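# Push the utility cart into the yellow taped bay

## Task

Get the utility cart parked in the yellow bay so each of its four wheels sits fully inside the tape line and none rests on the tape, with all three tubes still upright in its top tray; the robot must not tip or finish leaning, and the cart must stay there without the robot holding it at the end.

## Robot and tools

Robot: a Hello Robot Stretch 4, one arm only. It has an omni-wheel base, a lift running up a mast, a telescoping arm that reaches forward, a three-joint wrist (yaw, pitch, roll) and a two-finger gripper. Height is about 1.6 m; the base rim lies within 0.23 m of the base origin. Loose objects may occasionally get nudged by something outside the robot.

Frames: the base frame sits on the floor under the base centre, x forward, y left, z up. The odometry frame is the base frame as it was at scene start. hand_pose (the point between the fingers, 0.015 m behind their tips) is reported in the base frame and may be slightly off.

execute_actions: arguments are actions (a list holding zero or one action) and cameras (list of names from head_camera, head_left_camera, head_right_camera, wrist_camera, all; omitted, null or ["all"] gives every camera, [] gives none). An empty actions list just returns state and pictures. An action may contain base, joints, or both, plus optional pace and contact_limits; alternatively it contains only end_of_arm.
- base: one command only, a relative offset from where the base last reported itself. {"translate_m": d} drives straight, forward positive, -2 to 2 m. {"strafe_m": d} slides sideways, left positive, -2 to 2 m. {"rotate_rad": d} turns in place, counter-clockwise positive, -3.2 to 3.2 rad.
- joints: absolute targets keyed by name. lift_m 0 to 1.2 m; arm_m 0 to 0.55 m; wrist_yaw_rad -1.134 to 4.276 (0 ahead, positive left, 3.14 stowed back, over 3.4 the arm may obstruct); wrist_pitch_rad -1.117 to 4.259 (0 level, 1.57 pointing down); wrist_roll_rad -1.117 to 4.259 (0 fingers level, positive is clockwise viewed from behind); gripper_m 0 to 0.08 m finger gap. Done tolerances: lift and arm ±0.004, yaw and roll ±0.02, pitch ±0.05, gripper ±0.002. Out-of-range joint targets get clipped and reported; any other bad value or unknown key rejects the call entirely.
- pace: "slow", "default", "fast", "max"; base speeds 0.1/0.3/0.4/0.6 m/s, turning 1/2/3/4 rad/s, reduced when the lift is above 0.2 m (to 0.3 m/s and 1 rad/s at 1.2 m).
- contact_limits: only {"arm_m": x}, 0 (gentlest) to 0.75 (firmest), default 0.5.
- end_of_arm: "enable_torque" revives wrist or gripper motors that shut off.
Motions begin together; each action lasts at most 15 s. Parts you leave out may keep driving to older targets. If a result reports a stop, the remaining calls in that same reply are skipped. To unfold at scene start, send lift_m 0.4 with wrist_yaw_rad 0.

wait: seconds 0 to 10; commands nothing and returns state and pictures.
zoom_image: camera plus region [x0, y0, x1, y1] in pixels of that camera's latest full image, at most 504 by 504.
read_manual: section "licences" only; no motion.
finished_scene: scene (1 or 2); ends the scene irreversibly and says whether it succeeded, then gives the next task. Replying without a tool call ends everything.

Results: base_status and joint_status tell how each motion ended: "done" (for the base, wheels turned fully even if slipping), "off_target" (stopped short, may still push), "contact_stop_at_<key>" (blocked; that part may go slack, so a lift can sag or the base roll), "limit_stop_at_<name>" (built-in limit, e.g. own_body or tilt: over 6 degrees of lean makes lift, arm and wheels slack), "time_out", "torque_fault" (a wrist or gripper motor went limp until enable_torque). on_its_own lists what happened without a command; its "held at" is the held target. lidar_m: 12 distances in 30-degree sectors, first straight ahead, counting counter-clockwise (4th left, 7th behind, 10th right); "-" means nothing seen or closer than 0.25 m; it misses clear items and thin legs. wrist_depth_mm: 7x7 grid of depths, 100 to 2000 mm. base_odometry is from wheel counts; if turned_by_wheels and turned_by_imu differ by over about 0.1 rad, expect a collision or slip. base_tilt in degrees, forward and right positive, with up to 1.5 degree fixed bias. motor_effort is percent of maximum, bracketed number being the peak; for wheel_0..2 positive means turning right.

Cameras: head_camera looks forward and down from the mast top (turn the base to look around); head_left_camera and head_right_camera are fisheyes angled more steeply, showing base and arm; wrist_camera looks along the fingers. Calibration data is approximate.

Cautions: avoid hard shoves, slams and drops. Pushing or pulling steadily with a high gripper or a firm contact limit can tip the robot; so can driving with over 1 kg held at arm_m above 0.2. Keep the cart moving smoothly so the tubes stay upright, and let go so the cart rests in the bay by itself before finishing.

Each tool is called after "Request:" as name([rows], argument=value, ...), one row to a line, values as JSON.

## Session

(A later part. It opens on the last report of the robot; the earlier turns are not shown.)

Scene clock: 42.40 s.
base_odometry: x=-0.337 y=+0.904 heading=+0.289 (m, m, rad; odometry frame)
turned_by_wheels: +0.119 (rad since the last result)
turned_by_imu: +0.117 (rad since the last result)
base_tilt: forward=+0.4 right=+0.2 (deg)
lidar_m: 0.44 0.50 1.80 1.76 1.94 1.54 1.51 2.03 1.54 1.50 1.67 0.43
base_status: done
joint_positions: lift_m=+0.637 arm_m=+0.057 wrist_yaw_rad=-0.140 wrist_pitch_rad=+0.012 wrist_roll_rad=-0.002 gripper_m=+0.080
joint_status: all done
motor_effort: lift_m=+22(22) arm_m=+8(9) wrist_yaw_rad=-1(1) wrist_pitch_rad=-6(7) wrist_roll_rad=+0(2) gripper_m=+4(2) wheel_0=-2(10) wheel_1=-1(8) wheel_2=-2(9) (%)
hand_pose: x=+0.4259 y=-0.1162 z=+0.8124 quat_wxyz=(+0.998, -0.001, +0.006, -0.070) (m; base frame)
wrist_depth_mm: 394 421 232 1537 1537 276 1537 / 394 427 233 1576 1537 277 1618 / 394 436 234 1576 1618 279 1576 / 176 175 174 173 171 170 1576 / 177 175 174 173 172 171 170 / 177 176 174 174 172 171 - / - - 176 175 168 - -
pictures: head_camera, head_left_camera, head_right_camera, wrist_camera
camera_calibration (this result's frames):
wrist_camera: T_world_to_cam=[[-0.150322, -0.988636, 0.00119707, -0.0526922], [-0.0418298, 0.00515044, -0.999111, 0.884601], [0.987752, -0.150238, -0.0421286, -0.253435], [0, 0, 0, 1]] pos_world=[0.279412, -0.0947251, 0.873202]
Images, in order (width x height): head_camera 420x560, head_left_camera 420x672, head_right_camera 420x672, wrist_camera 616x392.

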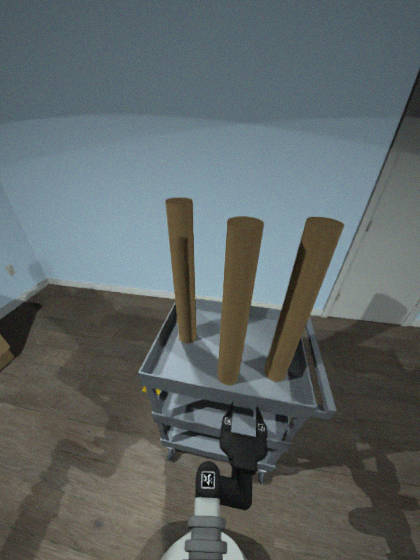

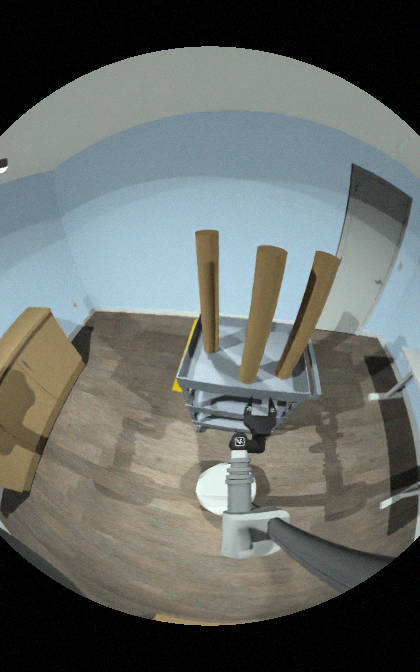

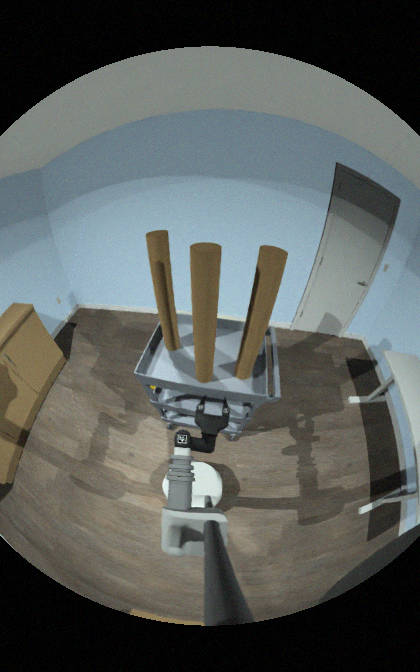

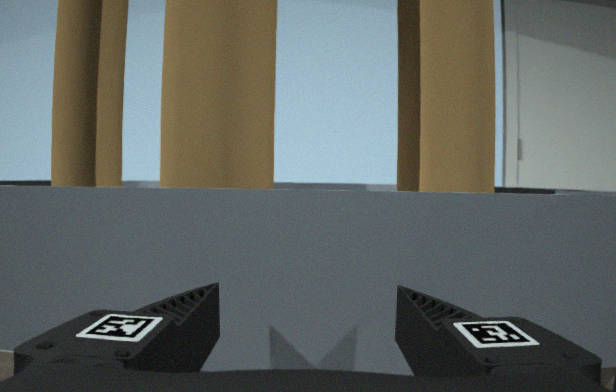

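Request:
execute_actions([
  {"base": {"translate_m": 0.33}, "pace": "default"},
])

Scene clock: 45.33 s.
base_odometry: x=-0.021 y=+0.998 heading=+0.289 (m, m, rad; odometry frame)
turned_by_wheels: +0.000 (rad since the last result)
turned_by_imu: -0.003 (rad since the last result)
base_tilt: forward=+0.3 right=+0.1 (deg)
lidar_m: 0.46 0.56 1.74 1.71 1.90 2.17 1.84 2.36 1.57 1.56 0.50 0.44
base_status: done
joint_positions: lift_m=+0.637 arm_m=+0.057 wrist_yaw_rad=-0.141 wrist_pitch_rad=+0.012 wrist_roll_rad=-0.003 gripper_m=+0.080
joint_status: not commanded
motor_effort: lift_m=+22(22) arm_m=+8(8) wrist_yaw_rad=+3(32) wrist_pitch_rad=-6(7) wrist_roll_rad=+0(2) gripper_m=+3(3) wheel_0=+4(9) wheel_1=+3(9) wheel_2=-5(21) (%)
hand_pose: x=+0.4258 y=-0.1165 z=+0.8124 quat_wxyz=(+0.997, -0.001, +0.006, -0.070) (m; base frame)
wrist_depth_mm: 1255 445 258 249 1255 259 245 / 1255 445 257 250 1255 260 250 / 1255 449 256 252 1255 263 251 / 212 200 187 177 168 159 248 / 210 198 185 175 166 157 151 / 212 195 182 176 166 154 - / - - 182 176 165 - -
pictures: head_camera, head_left_camera, head_right_camera, wrist_camera
camera_calibration (this result's frames):
wrist_camera: T_world_to_cam=[[-0.15163, -0.988436, 0.00127151, -0.0524532], [-0.0416243, 0.00510008, -0.99912, 0.884556], [0.987561, -0.15155, -0.0419163, -0.253577], [0, 0, 0, 1]] pos_world=[0.279288, -0.0947875, 0.873215]
Images, in order (width x height): head_camera 420x560, head_left_camera 420x672, head_right_camera 420x672, wrist_camera 616x392.

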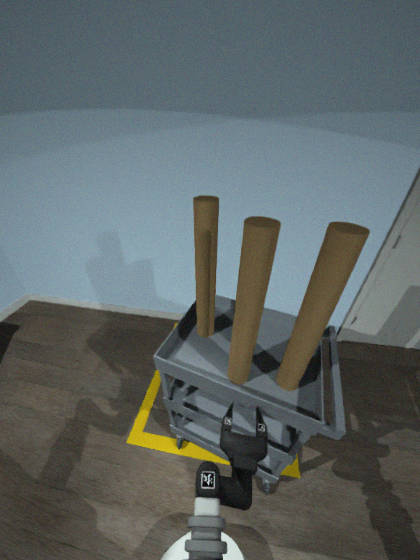

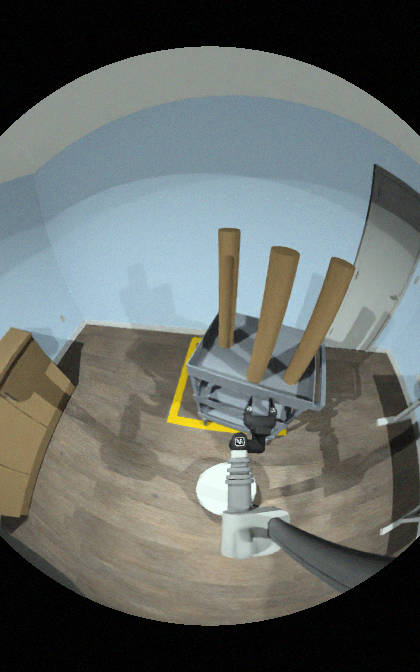

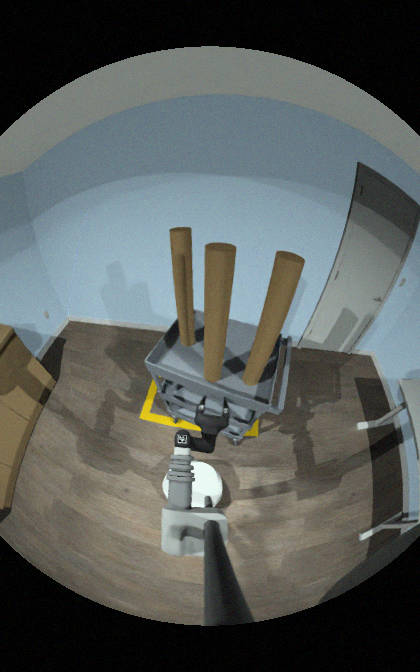

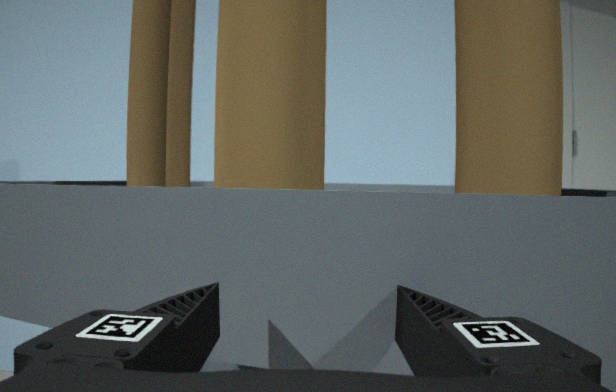

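Request:
zoom_image(camera="head_camera", region=[110, 290, 360, 520])

Request:
zoom_image(camera="head_left_camera", region=[150, 300, 350, 480])

Request:
zoom_image(camera="head_right_camera", region=[120, 300, 320, 480])

Region (110, 290, 360, 520) of head_camera's 420x560 image, scaled by 2.016, with more detail than that image has; it fills the top 464 rows of this view, and the rest is white.

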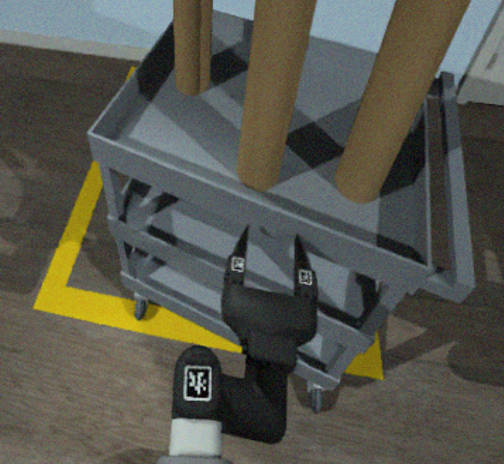

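Region (150, 300, 350, 480) of head_left_camera's 420x672 image, scaled by 2.520, with more detail than that image has; it fills the top 454 rows of this view, and the rest is white.

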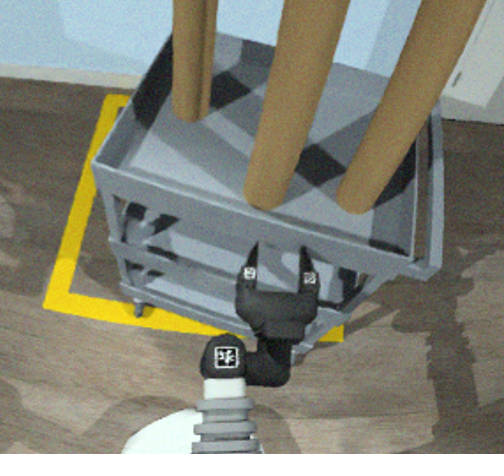

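Region (120, 300, 320, 480) of head_right_camera's 420x672 image, scaled by 2.520, with more detail than that image has; it fills the top 454 rows of this view, and the rest is white.

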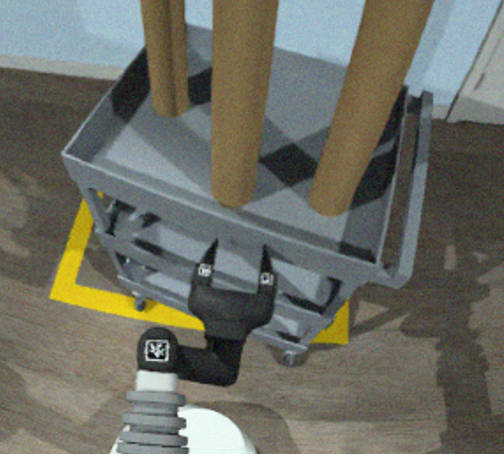

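Request:
execute_actions([
  {"base": {"rotate_rad": -0.134}, "joints": {"arm_m": 0.0}, "pace": "fast"},
], cameras=["head_camera", "wrist_camera"])

Scene clock: 53.00 s.
base_odometry: x=-0.021 y=+0.998 heading=+0.156 (m, m, rad; odometry frame)
turned_by_wheels: -0.133 (rad since the last result)
turned_by_imu: -0.133 (rad since the last result)
base_tilt: forward=+0.2 right=+0.1 (deg)
lidar_m: 0.44 0.50 1.78 1.70 1.79 2.24 1.83 1.92 1.65 1.57 1.63 0.44
base_status: done
joint_positions: lift_m=+0.637 arm_m=+0.001 wrist_yaw_rad=-0.140 wrist_pitch_rad=+0.012 wrist_roll_rad=-0.003 gripper_m=+0.080
joint_status: all done
motor_effort: lift_m=+22(22) arm_m=-8(8) wrist_yaw_rad=+1(4) wrist_pitch_rad=-7(7) wrist_roll_rad=+1(2) gripper_m=+2(3) wheel_0=+3(3) wheel_1=+3(9) wheel_2=+3(12) (%)
hand_pose: x=+0.3707 y=-0.1163 z=+0.8123 quat_wxyz=(+0.998, -0.001, +0.006, -0.070) (m; base frame)
wrist_depth_mm: 1205 466 307 1336 327 1430 1464 / 1229 466 310 1336 327 1464 1464 / 1205 469 315 1336 330 1430 1499 / 244 238 233 228 221 216 212 / 244 237 231 226 221 216 212 / 246 237 231 228 222 214 - / - - 699 699 402 - -
pictures: head_camera, wrist_camera
camera_calibration (this result's frames):
wrist_camera: T_world_to_cam=[[-0.150835, -0.988558, 0.00127533, -0.0609659], [-0.0419328, 0.00510918, -0.999107, 0.8823], [0.987669, -0.150753, -0.0422236, -0.198816], [0, 0, 0, 1]] pos_world=[0.224166, -0.0947483, 0.873195]
Images, in order (width x height): head_camera 420x560, wrist_camera 616x392.

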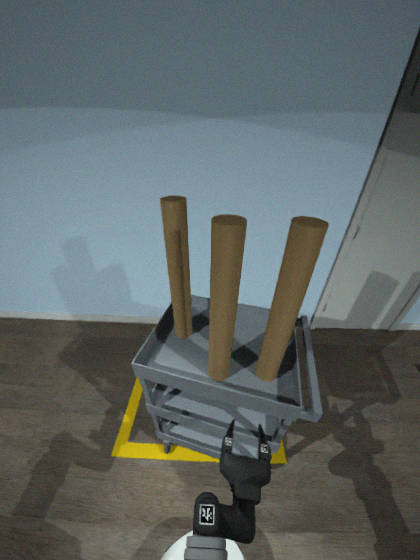

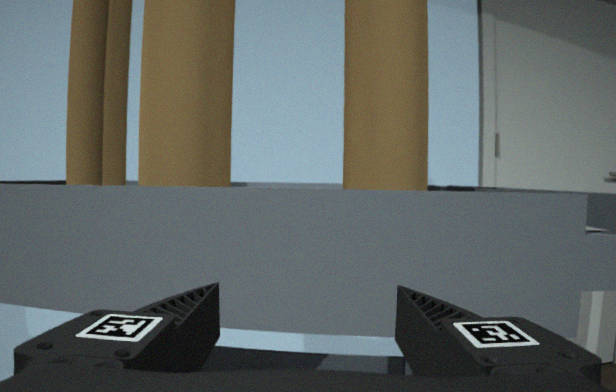

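Request:
execute_actions(actions=[])

Scene clock: 53.60 s.
base_odometry: x=-0.021 y=+0.998 heading=+0.156 (m, m, rad; odometry frame)
turned_by_wheels: +0.000 (rad since the last result)
turned_by_imu: +0.000 (rad since the last result)
base_tilt: forward=+0.4 right=+0.2 (deg)
lidar_m: 0.42 0.51 1.76 1.72 1.78 2.24 1.85 1.90 1.65 1.55 1.60 0.44
base_status: done
joint_positions: lift_m=+0.637 arm_m=+0.001 wrist_yaw_rad=-0.140 wrist_pitch_rad=+0.012 wrist_roll_rad=-0.003 gripper_m=+0.080
joint_status: all done
motor_effort: lift_m=+22(22) arm_m=-8(8) wrist_yaw_rad=+1(4) wrist_pitch_rad=-7(7) wrist_roll_rad=+0(2) gripper_m=+3(3) wheel_0=+3(3) wheel_1=+3(9) wheel_2=+2(12) (%)
hand_pose: x=+0.3707 y=-0.1163 z=+0.8123 quat_wxyz=(+0.998, -0.001, +0.006, -0.070) (m; base frame)
wrist_depth_mm: 1182 466 309 1336 327 1397 1464 / 1205 469 310 1336 327 1430 1430 / 1205 473 315 1366 329 1430 1464 / 243 238 232 227 222 216 212 / 244 237 232 226 221 216 212 / 246 236 231 228 222 215 - / - - 699 699 404 - -
pictures: head_camera, head_left_camera, head_right_camera, wrist_camera
camera_calibration (this result's frames):
wrist_camera: T_world_to_cam=[[-0.150834, -0.988558, 0.00127541, -0.060966], [-0.0419328, 0.00510906, -0.999107, 0.8823], [0.987669, -0.150753, -0.0422236, -0.198816], [0, 0, 0, 1]] pos_world=[0.224166, -0.0947483, 0.873195]
Images, in order (width x height): head_camera 420x560, head_left_camera 420x672, head_right_camera 420x672, wrist_camera 616x392.

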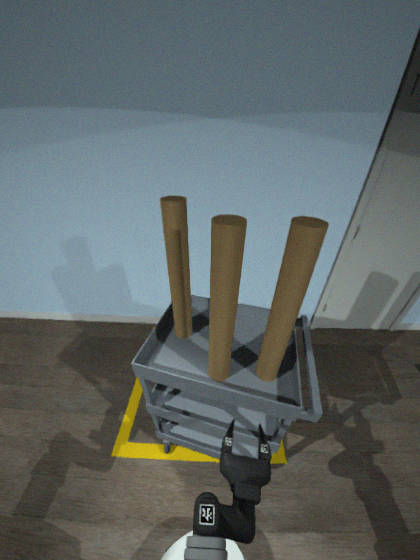

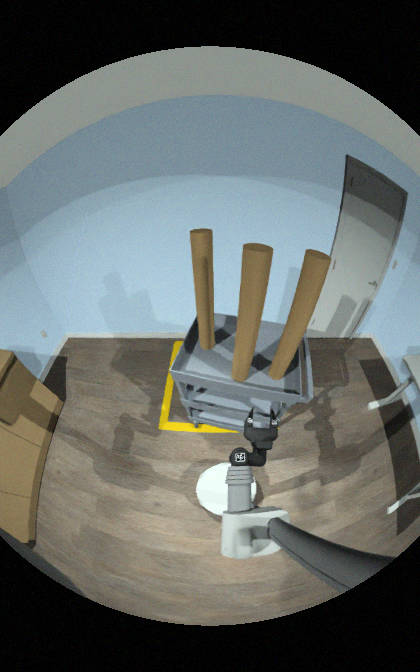

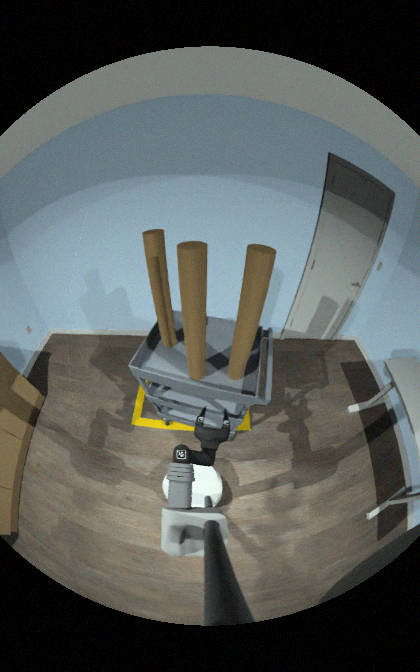

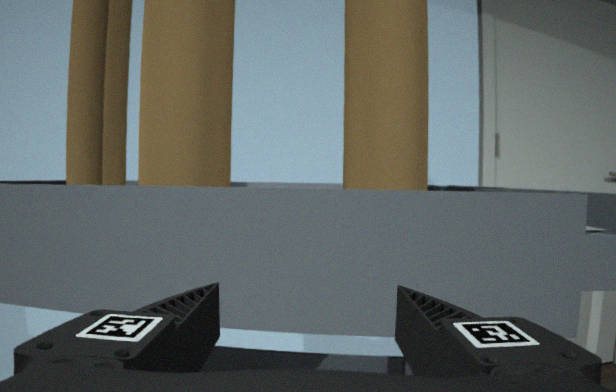

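Request:
execute_actions([
  {"base": {"strafe_m": -0.136}, "joints": {"wrist_yaw_rad": 0.0, "arm_m": 0.005}, "pace": "max"},
])

Scene clock: 56.27 s.
base_odometry: x=+0.000 y=+0.864 heading=+0.156 (m, m, rad; odometry frame)
turned_by_wheels: +0.000 (rad since the last result)
turned_by_imu: -0.001 (rad since the last result)
base_tilt: forward=+0.4 right=+0.3 (deg)
lidar_m: 0.42 0.47 1.94 1.84 1.96 2.23 1.87 2.26 1.49 1.43 1.48 0.39
base_status: done
joint_positions: lift_m=+0.637 arm_m=+0.004 wrist_yaw_rad=+0.000 wrist_pitch_rad=+0.012 wrist_roll_rad=-0.003 gripper_m=+0.080
joint_status: all done
motor_effort: lift_m=+22(22) arm_m=+8(9) wrist_yaw_rad=+0(6) wrist_pitch_rad=-7(8) wrist_roll_rad=+1(1) gripper_m=+2(2) wheel_0=-1(13) wheel_1=+1(13) wheel_2=+0(0) (%)
hand_pose: x=+0.3872 y=-0.0874 z=+0.8123 quat_wxyz=(+1.000, -0.001, +0.006, +0.000) (m; base frame)
wrist_depth_mm: 389 307 1308 297 1308 1308 1281 / 488 310 1308 298 1308 1281 1281 / 304 314 1336 300 1336 1336 1308 / 230 215 201 189 179 267 1336 / 227 211 198 186 176 170 160 / 229 208 194 187 177 163 162 / - - 196 189 171 - -
pictures: head_camera, head_left_camera, head_right_camera, wrist_camera
camera_calibration (this result's frames):
wrist_camera: T_world_to_cam=[[-0.0112328, -0.999936, 0.00127514, -0.0849952], [-0.0422404, -0.000799573, -0.999107, 0.882447], [0.999044, -0.0112767, -0.0422287, -0.203002], [0, 0, 0, 1]] pos_world=[0.239128, -0.0865734, 0.873195]
Images, in order (width x height): head_camera 420x560, head_left_camera 420x672, head_right_camera 420x672, wrist_camera 616x392.

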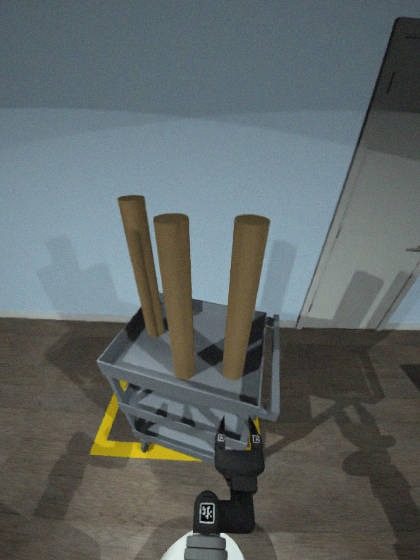

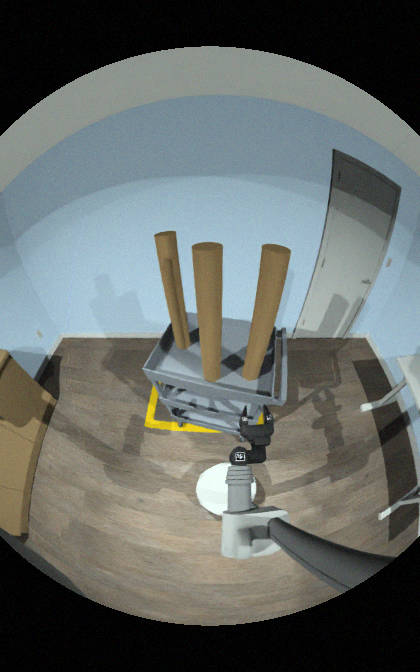

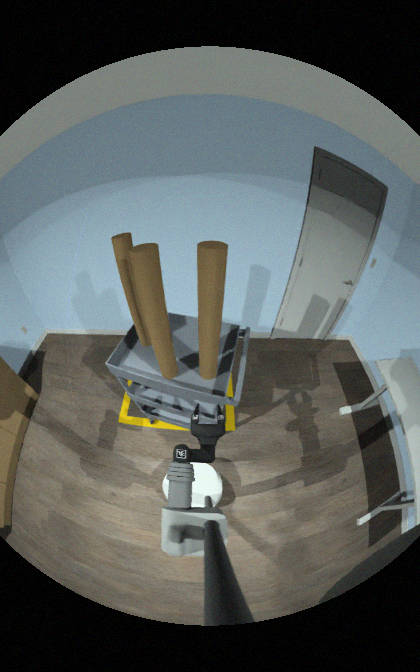

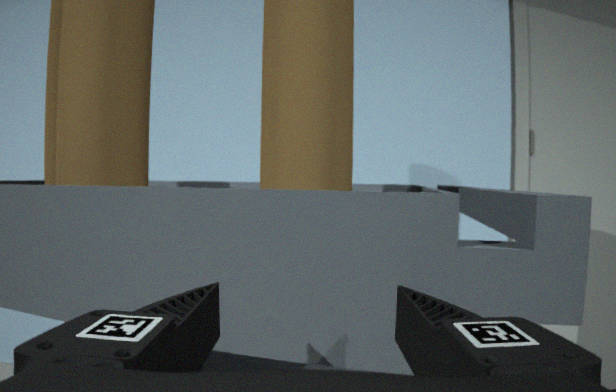

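Request:
execute_actions([
  {"base": {"translate_m": 0.37}},
])

Scene clock: 59.30 s.
base_odometry: x=+0.365 y=+0.922 heading=+0.156 (m, m, rad; odometry frame)
turned_by_wheels: +0.000 (rad since the last result)
turned_by_imu: -0.003 (rad since the last result)
base_tilt: forward=+0.4 right=+0.2 (deg)
lidar_m: 0.38 0.44 1.71 1.84 1.92 2.64 2.19 2.65 1.50 1.43 1.72 0.41
base_status: done
joint_positions: lift_m=+0.637 arm_m=+0.004 wrist_yaw_rad=-0.002 wrist_pitch_rad=+0.012 wrist_roll_rad=-0.003 gripper_m=+0.080
joint_status: not commanded
motor_effort: lift_m=+21(22) arm_m=+8(8) wrist_yaw_rad=+4(30) wrist_pitch_rad=-6(7) wrist_roll_rad=+1(2) gripper_m=+3(3) wheel_0=+4(13) wheel_1=+3(8) wheel_2=-2(20) (%)
hand_pose: x=+0.3871 y=-0.0878 z=+0.8124 quat_wxyz=(+1.000, -0.001, +0.006, -0.001) (m; base frame)
wrist_depth_mm: 242 270 946 274 976 946 960 / 244 274 960 277 960 960 960 / 245 278 976 278 976 960 976 / 183 178 174 170 166 162 991 / 182 178 173 169 165 161 159 / 183 178 173 170 166 160 160 / - - 174 171 165 - -
pictures: head_camera, head_left_camera, head_right_camera, wrist_camera
camera_calibration (this result's frames):
wrist_camera: T_world_to_cam=[[-0.012794, -0.999917, 0.00138783, -0.0848146], [-0.0420317, -0.000848919, -0.999116, 0.882415], [0.999034, -0.012841, -0.0420173, -0.203173], [0, 0, 0, 1]] pos_world=[0.238981, -0.0866674, 0.873216]
Images, in order (width x height): head_camera 420x560, head_left_camera 420x672, head_right_camera 420x672, wrist_camera 616x392.

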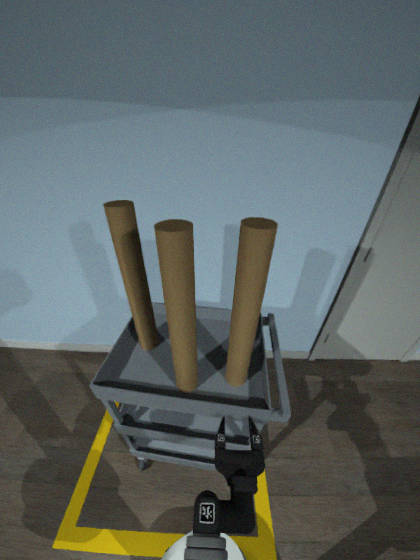

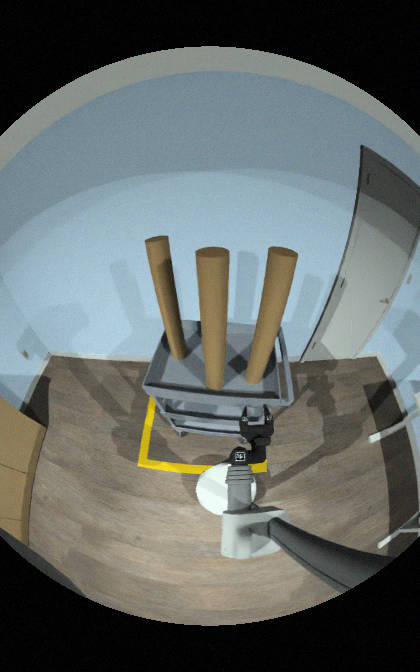

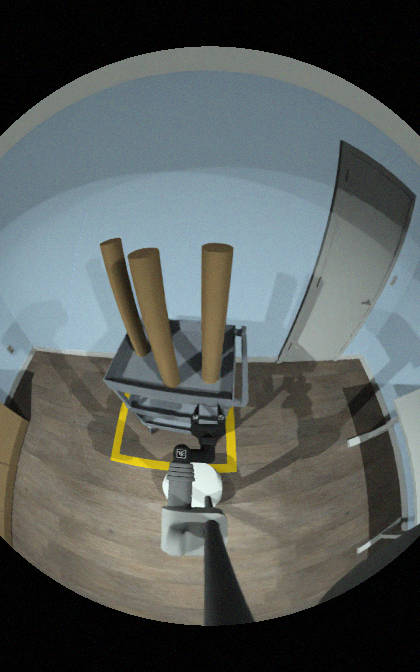

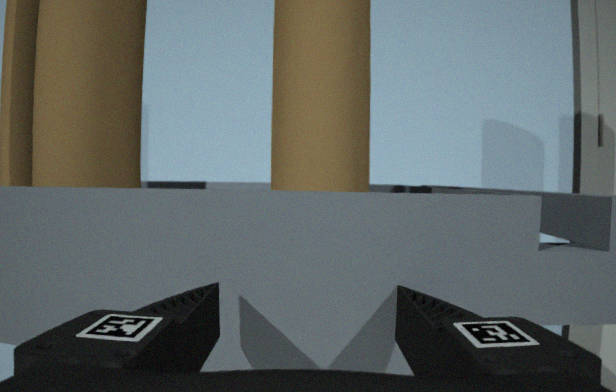

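Request:
zoom_image(camera="head_camera", region=[40, 300, 320, 560])

Request:
zoom_image(camera="head_left_camera", region=[120, 310, 320, 490])

Request:
zoom_image(camera="head_right_camera", region=[90, 310, 290, 490])

Region (40, 300, 320, 560) of head_camera's 420x560 image, scaled by 1.800, with more detail than that image has; it fills the top 468 rows of this view, and the rest is white.

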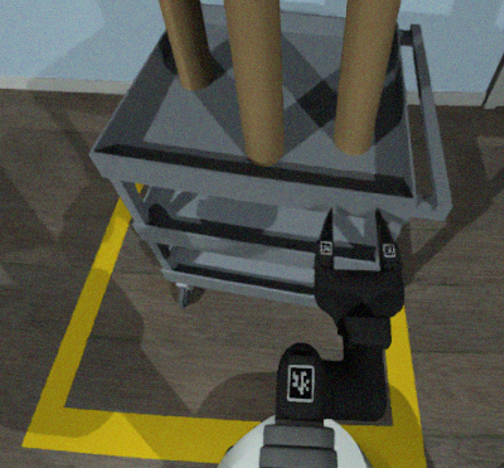

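Region (120, 310, 320, 490) of head_left_camera's 420x672 image, scaled by 2.520, with more detail than that image has; it fills the top 454 rows of this view, and the rest is white.

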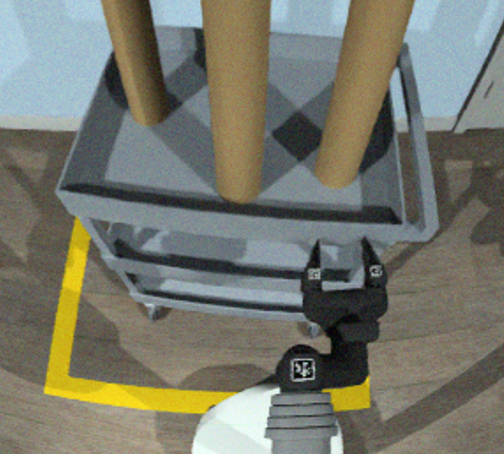

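Region (90, 310, 290, 490) of head_right_camera's 420x672 image, scaled by 2.520, with more detail than that image has; it fills the top 454 rows of this view, and the rest is white.

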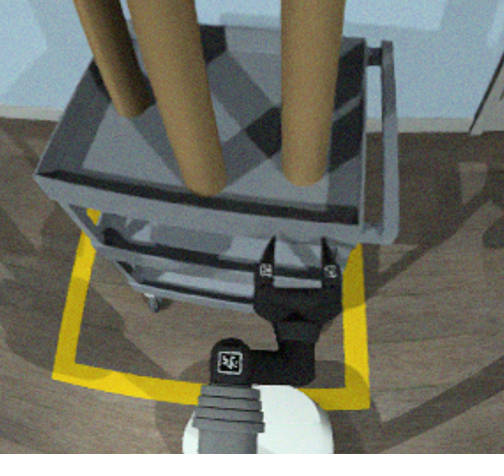

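Request:
zoom_image(camera="head_camera", region=[200, 300, 320, 430])

Request:
zoom_image(camera="head_camera", region=[200, 420, 320, 560])

Request:
zoom_image(camera="head_camera", region=[70, 300, 200, 480])

Region (200, 300, 320, 430) of head_camera's 420x560 image, scaled by 3.877, with more detail than that image has; it fills the left 465 columns of this view, and the rest is white.

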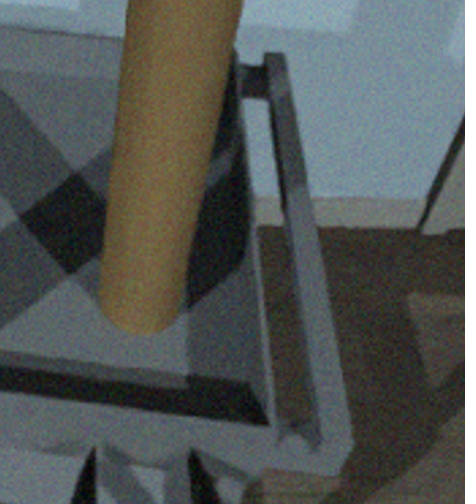

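Region (200, 420, 320, 560) of head_camera's 420x560 image, scaled by 3.600, with more detail than that image has; it fills the left 432 columns of this view, and the rest is white.

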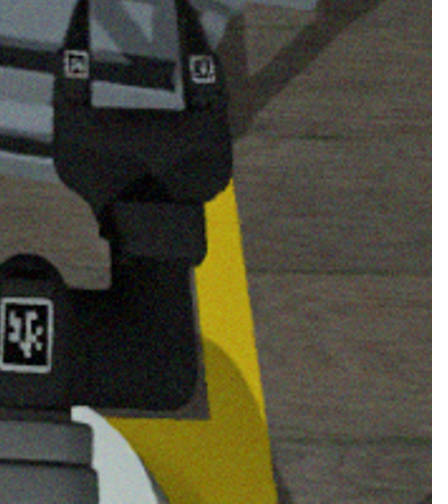

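Region (70, 300, 200, 480) of head_camera's 420x560 image, scaled by 2.800, with more detail than that image has.

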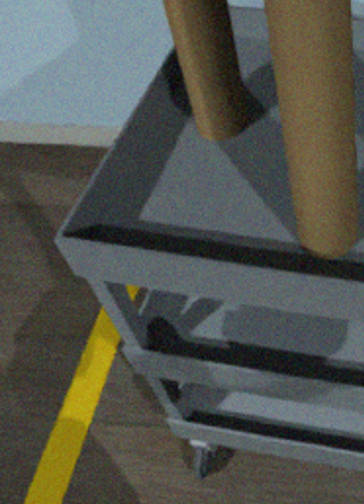

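Request:
execute_actions([
  {"base": {"strafe_m": -0.38}, "joints": {"wrist_yaw_rad": -0.45}, "pace": "max"},
])

Scene clock: 66.43 s.
base_odometry: x=+0.424 y=+0.546 heading=+0.157 (m, m, rad; odometry frame)
turned_by_wheels: +0.000 (rad since the last result)
turned_by_imu: -0.001 (rad since the last result)
base_tilt: forward=+0.4 right=+0.2 (deg)
lidar_m: 0.48 0.39 0.57 2.22 2.33 2.32 2.19 1.54 1.12 1.04 1.07 1.25
base_status: done
joint_positions: lift_m=+0.637 arm_m=+0.004 wrist_yaw_rad=-0.450 wrist_pitch_rad=+0.012 wrist_roll_rad=-0.003 gripper_m=+0.080
joint_status: all done
motor_effort: lift_m=+21(22) arm_m=+7(8) wrist_yaw_rad=+0(9) wrist_pitch_rad=-6(7) wrist_roll_rad=+1(1) gripper_m=+4(4) wheel_0=+2(17) wheel_1=+1(14) wheel_2=+0(4) (%)
hand_pose: x=+0.3281 y=-0.1712 z=+0.8124 quat_wxyz=(+0.975, +0.000, +0.006, -0.223) (m; base frame)
wrist_depth_mm: 831 904 991 1078 1229 1430 1576 / 831 891 1008 1098 1229 1430 1618 / 842 917 1008 1098 1229 1464 1576 / 842 917 1025 1118 1255 1464 1618 / 842 931 1025 1098 1255 1499 1576 / 854 891 1042 1118 1205 1366 1576 / - - 1042 1118 691 - -
pictures: head_camera, head_left_camera, head_right_camera, wrist_camera
camera_calibration (this result's frames):
wrist_camera: T_world_to_cam=[[-0.444844, -0.895607, 0.0013906, -0.00939221], [-0.0383752, 0.0175095, -0.99911, 0.881773], [0.894786, -0.444501, -0.0421581, -0.18489], [0, 0, 0, 1]] pos_world=[0.195097, -0.106035, 0.873207]
Images, in order (width x height): head_camera 420x560, head_left_camera 420x672, head_right_camera 420x672, wrist_camera 616x392.

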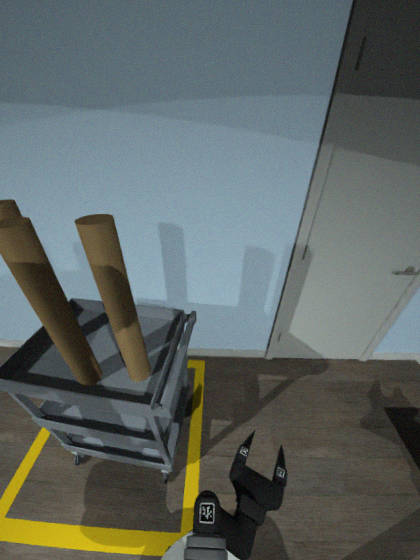

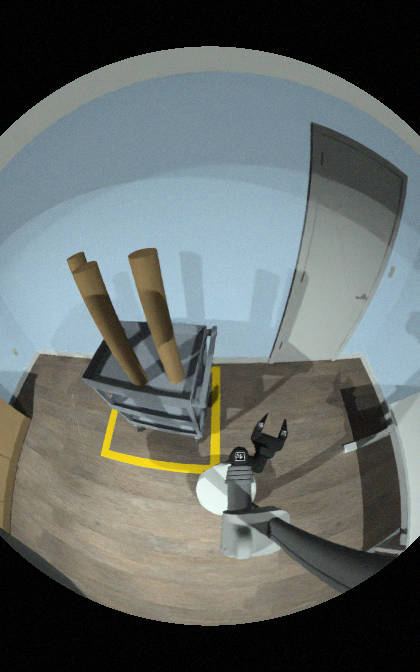

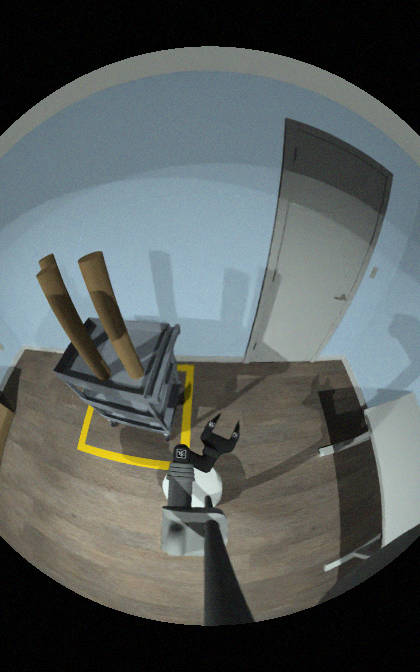

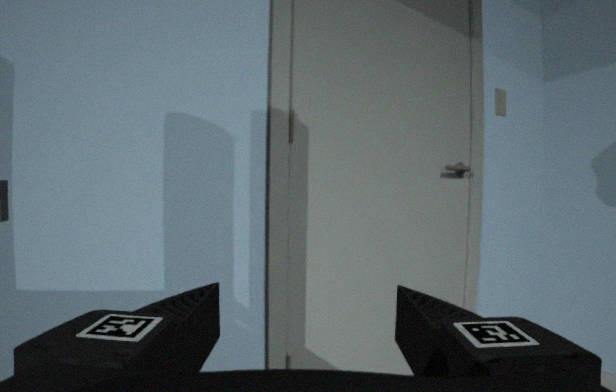

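Request:
zoom_image(camera="head_camera", region=[120, 340, 240, 500])

Request:
zoom_image(camera="head_right_camera", region=[130, 340, 220, 460])

Request:
zoom_image(camera="head_camera", region=[0, 330, 220, 560])

Region (120, 340, 240, 500) of head_camera's 420x560 image, scaled by 3.150, with more detail than that image has; it fills the left 378 columns of this view, and the rest is white.

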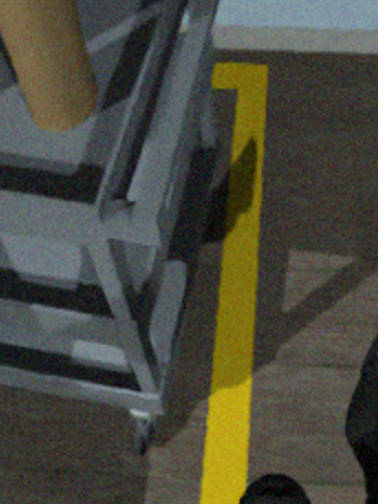

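Region (130, 340, 220, 460) of head_right_camera's 420x672 image, scaled by 4.200, with more detail than that image has; it fills the left 378 columns of this view, and the rest is white.

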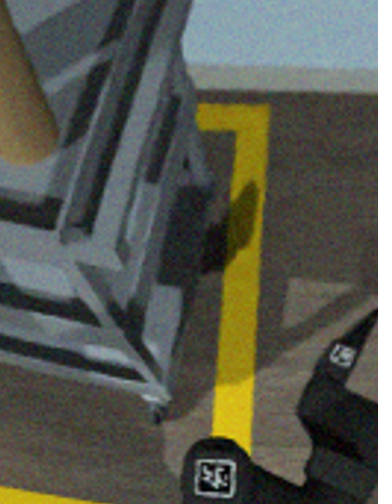

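Region (0, 330, 220, 560) of head_camera's 420x560 image, scaled by 2.191, with more detail than that image has; it fills the left 482 columns of this view, and the rest is white.

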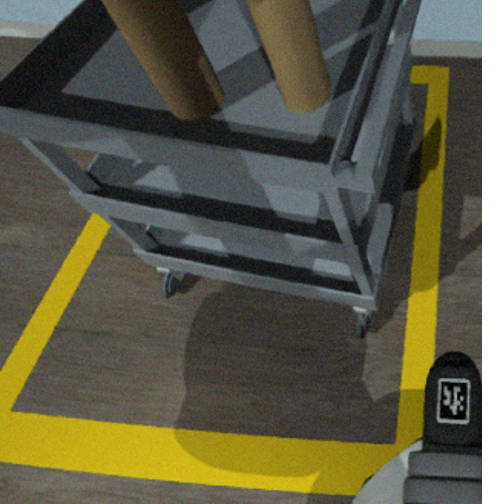

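Request:
zoom_image(camera="head_camera", region=[170, 360, 215, 430])

Request:
zoom_image(camera="head_right_camera", region=[160, 365, 200, 420])

Region (170, 360, 215, 430) of head_camera's 420x560 image, scaled by 7.200, with more detail than that image has; it fills the left 324 columns of this view, and the rest is white.

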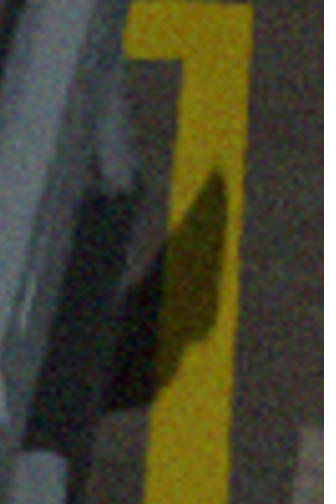

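Region (160, 365, 200, 420) of head_right_camera's 420x672 image, scaled by 9.164, with more detail than that image has; it fills the left 367 columns of this view, and the rest is white.

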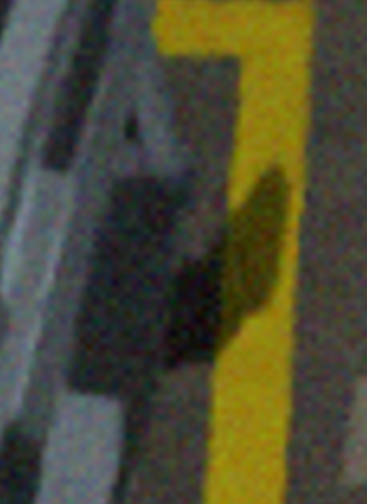

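Request:
execute_actions([
  {"joints": {"wrist_yaw_rad": 0.4, "wrist_pitch_rad": 0.95}, "pace": "max"},
], cameras=["wrist_camera", "head_camera"])

Scene clock: 71.00 s.
base_odometry: x=+0.424 y=+0.546 heading=+0.157 (m, m, rad; odometry frame)
turned_by_wheels: +0.000 (rad since the last result)
turned_by_imu: -0.002 (rad since the last result)
base_tilt: forward=+0.3 right=+0.1 (deg)
lidar_m: 0.48 0.38 0.57 2.22 2.32 2.28 2.20 1.53 1.09 1.04 1.10 1.27
base_status: not commanded
joint_positions: lift_m=+0.637 arm_m=+0.004 wrist_yaw_rad=+0.400 wrist_pitch_rad=+0.951 wrist_roll_rad=-0.003 gripper_m=+0.080
joint_status: all done
motor_effort: lift_m=+22(22) arm_m=+7(7) wrist_yaw_rad=+1(6) wrist_pitch_rad=-4(4) wrist_roll_rad=-1(2) gripper_m=+3(3) wheel_0=+2(2) wheel_1=+1(1) wheel_2=+0(0) (%)
hand_pose: x=+0.3224 y=-0.0325 z=+0.6418 quat_wxyz=(+0.871, -0.092, +0.449, +0.177) (m; base frame)
wrist_depth_mm: 229 554 554 544 976 878 809 / 260 484 445 1138 1098 991 891 / 418 336 452 854 1042 1025 991 / 778 387 768 904 946 946 946 / 842 707 699 854 854 854 854 / 778 778 750 788 768 778 778 / - - 723 732 439 - -
pictures: head_camera, wrist_camera
camera_calibration (this result's frames):
wrist_camera: T_world_to_cam=[[0.384057, -0.923257, 0.00980152, -0.160951], [-0.765323, -0.324262, -0.555999, 0.647564], [0.516508, 0.206034, -0.831125, 0.52412], [0, 0, 0, 1]] pos_world=[0.286698, -0.0466055, 0.797232]
Images, in order (width x height): head_camera 420x560, wrist_camera 616x392.

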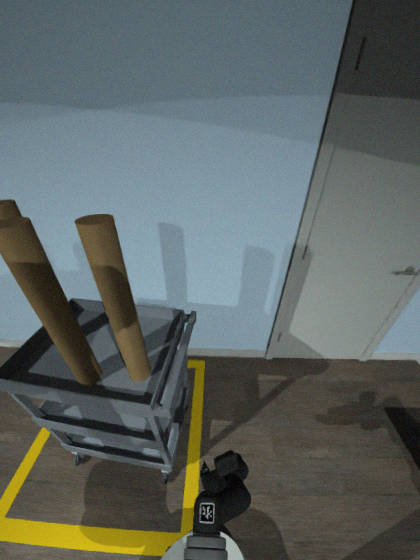

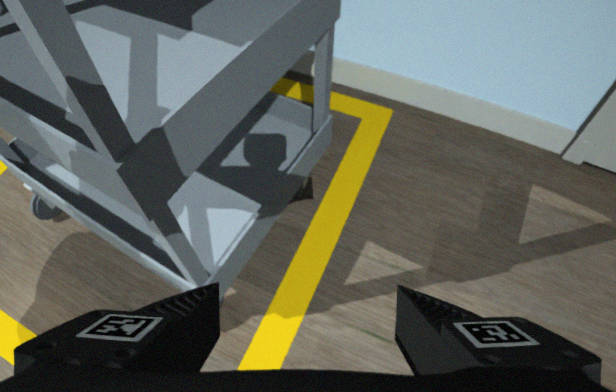

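Request:
zoom_image(camera="wrist_camera", region=[240, 90, 420, 260])

Region (240, 90, 420, 260) of wrist_camera's 616x392 image, scaled by 2.800.

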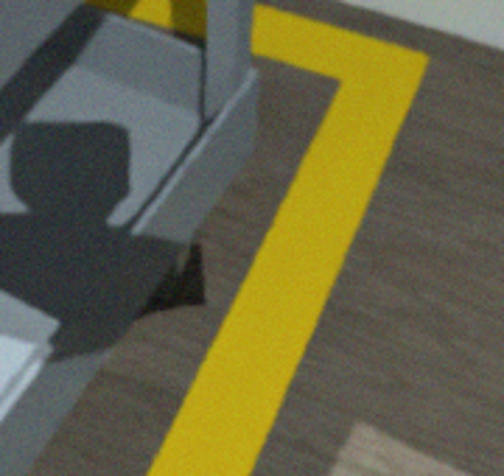

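Request:
finished_scene(scene=2)

The scene is finished: the task was done.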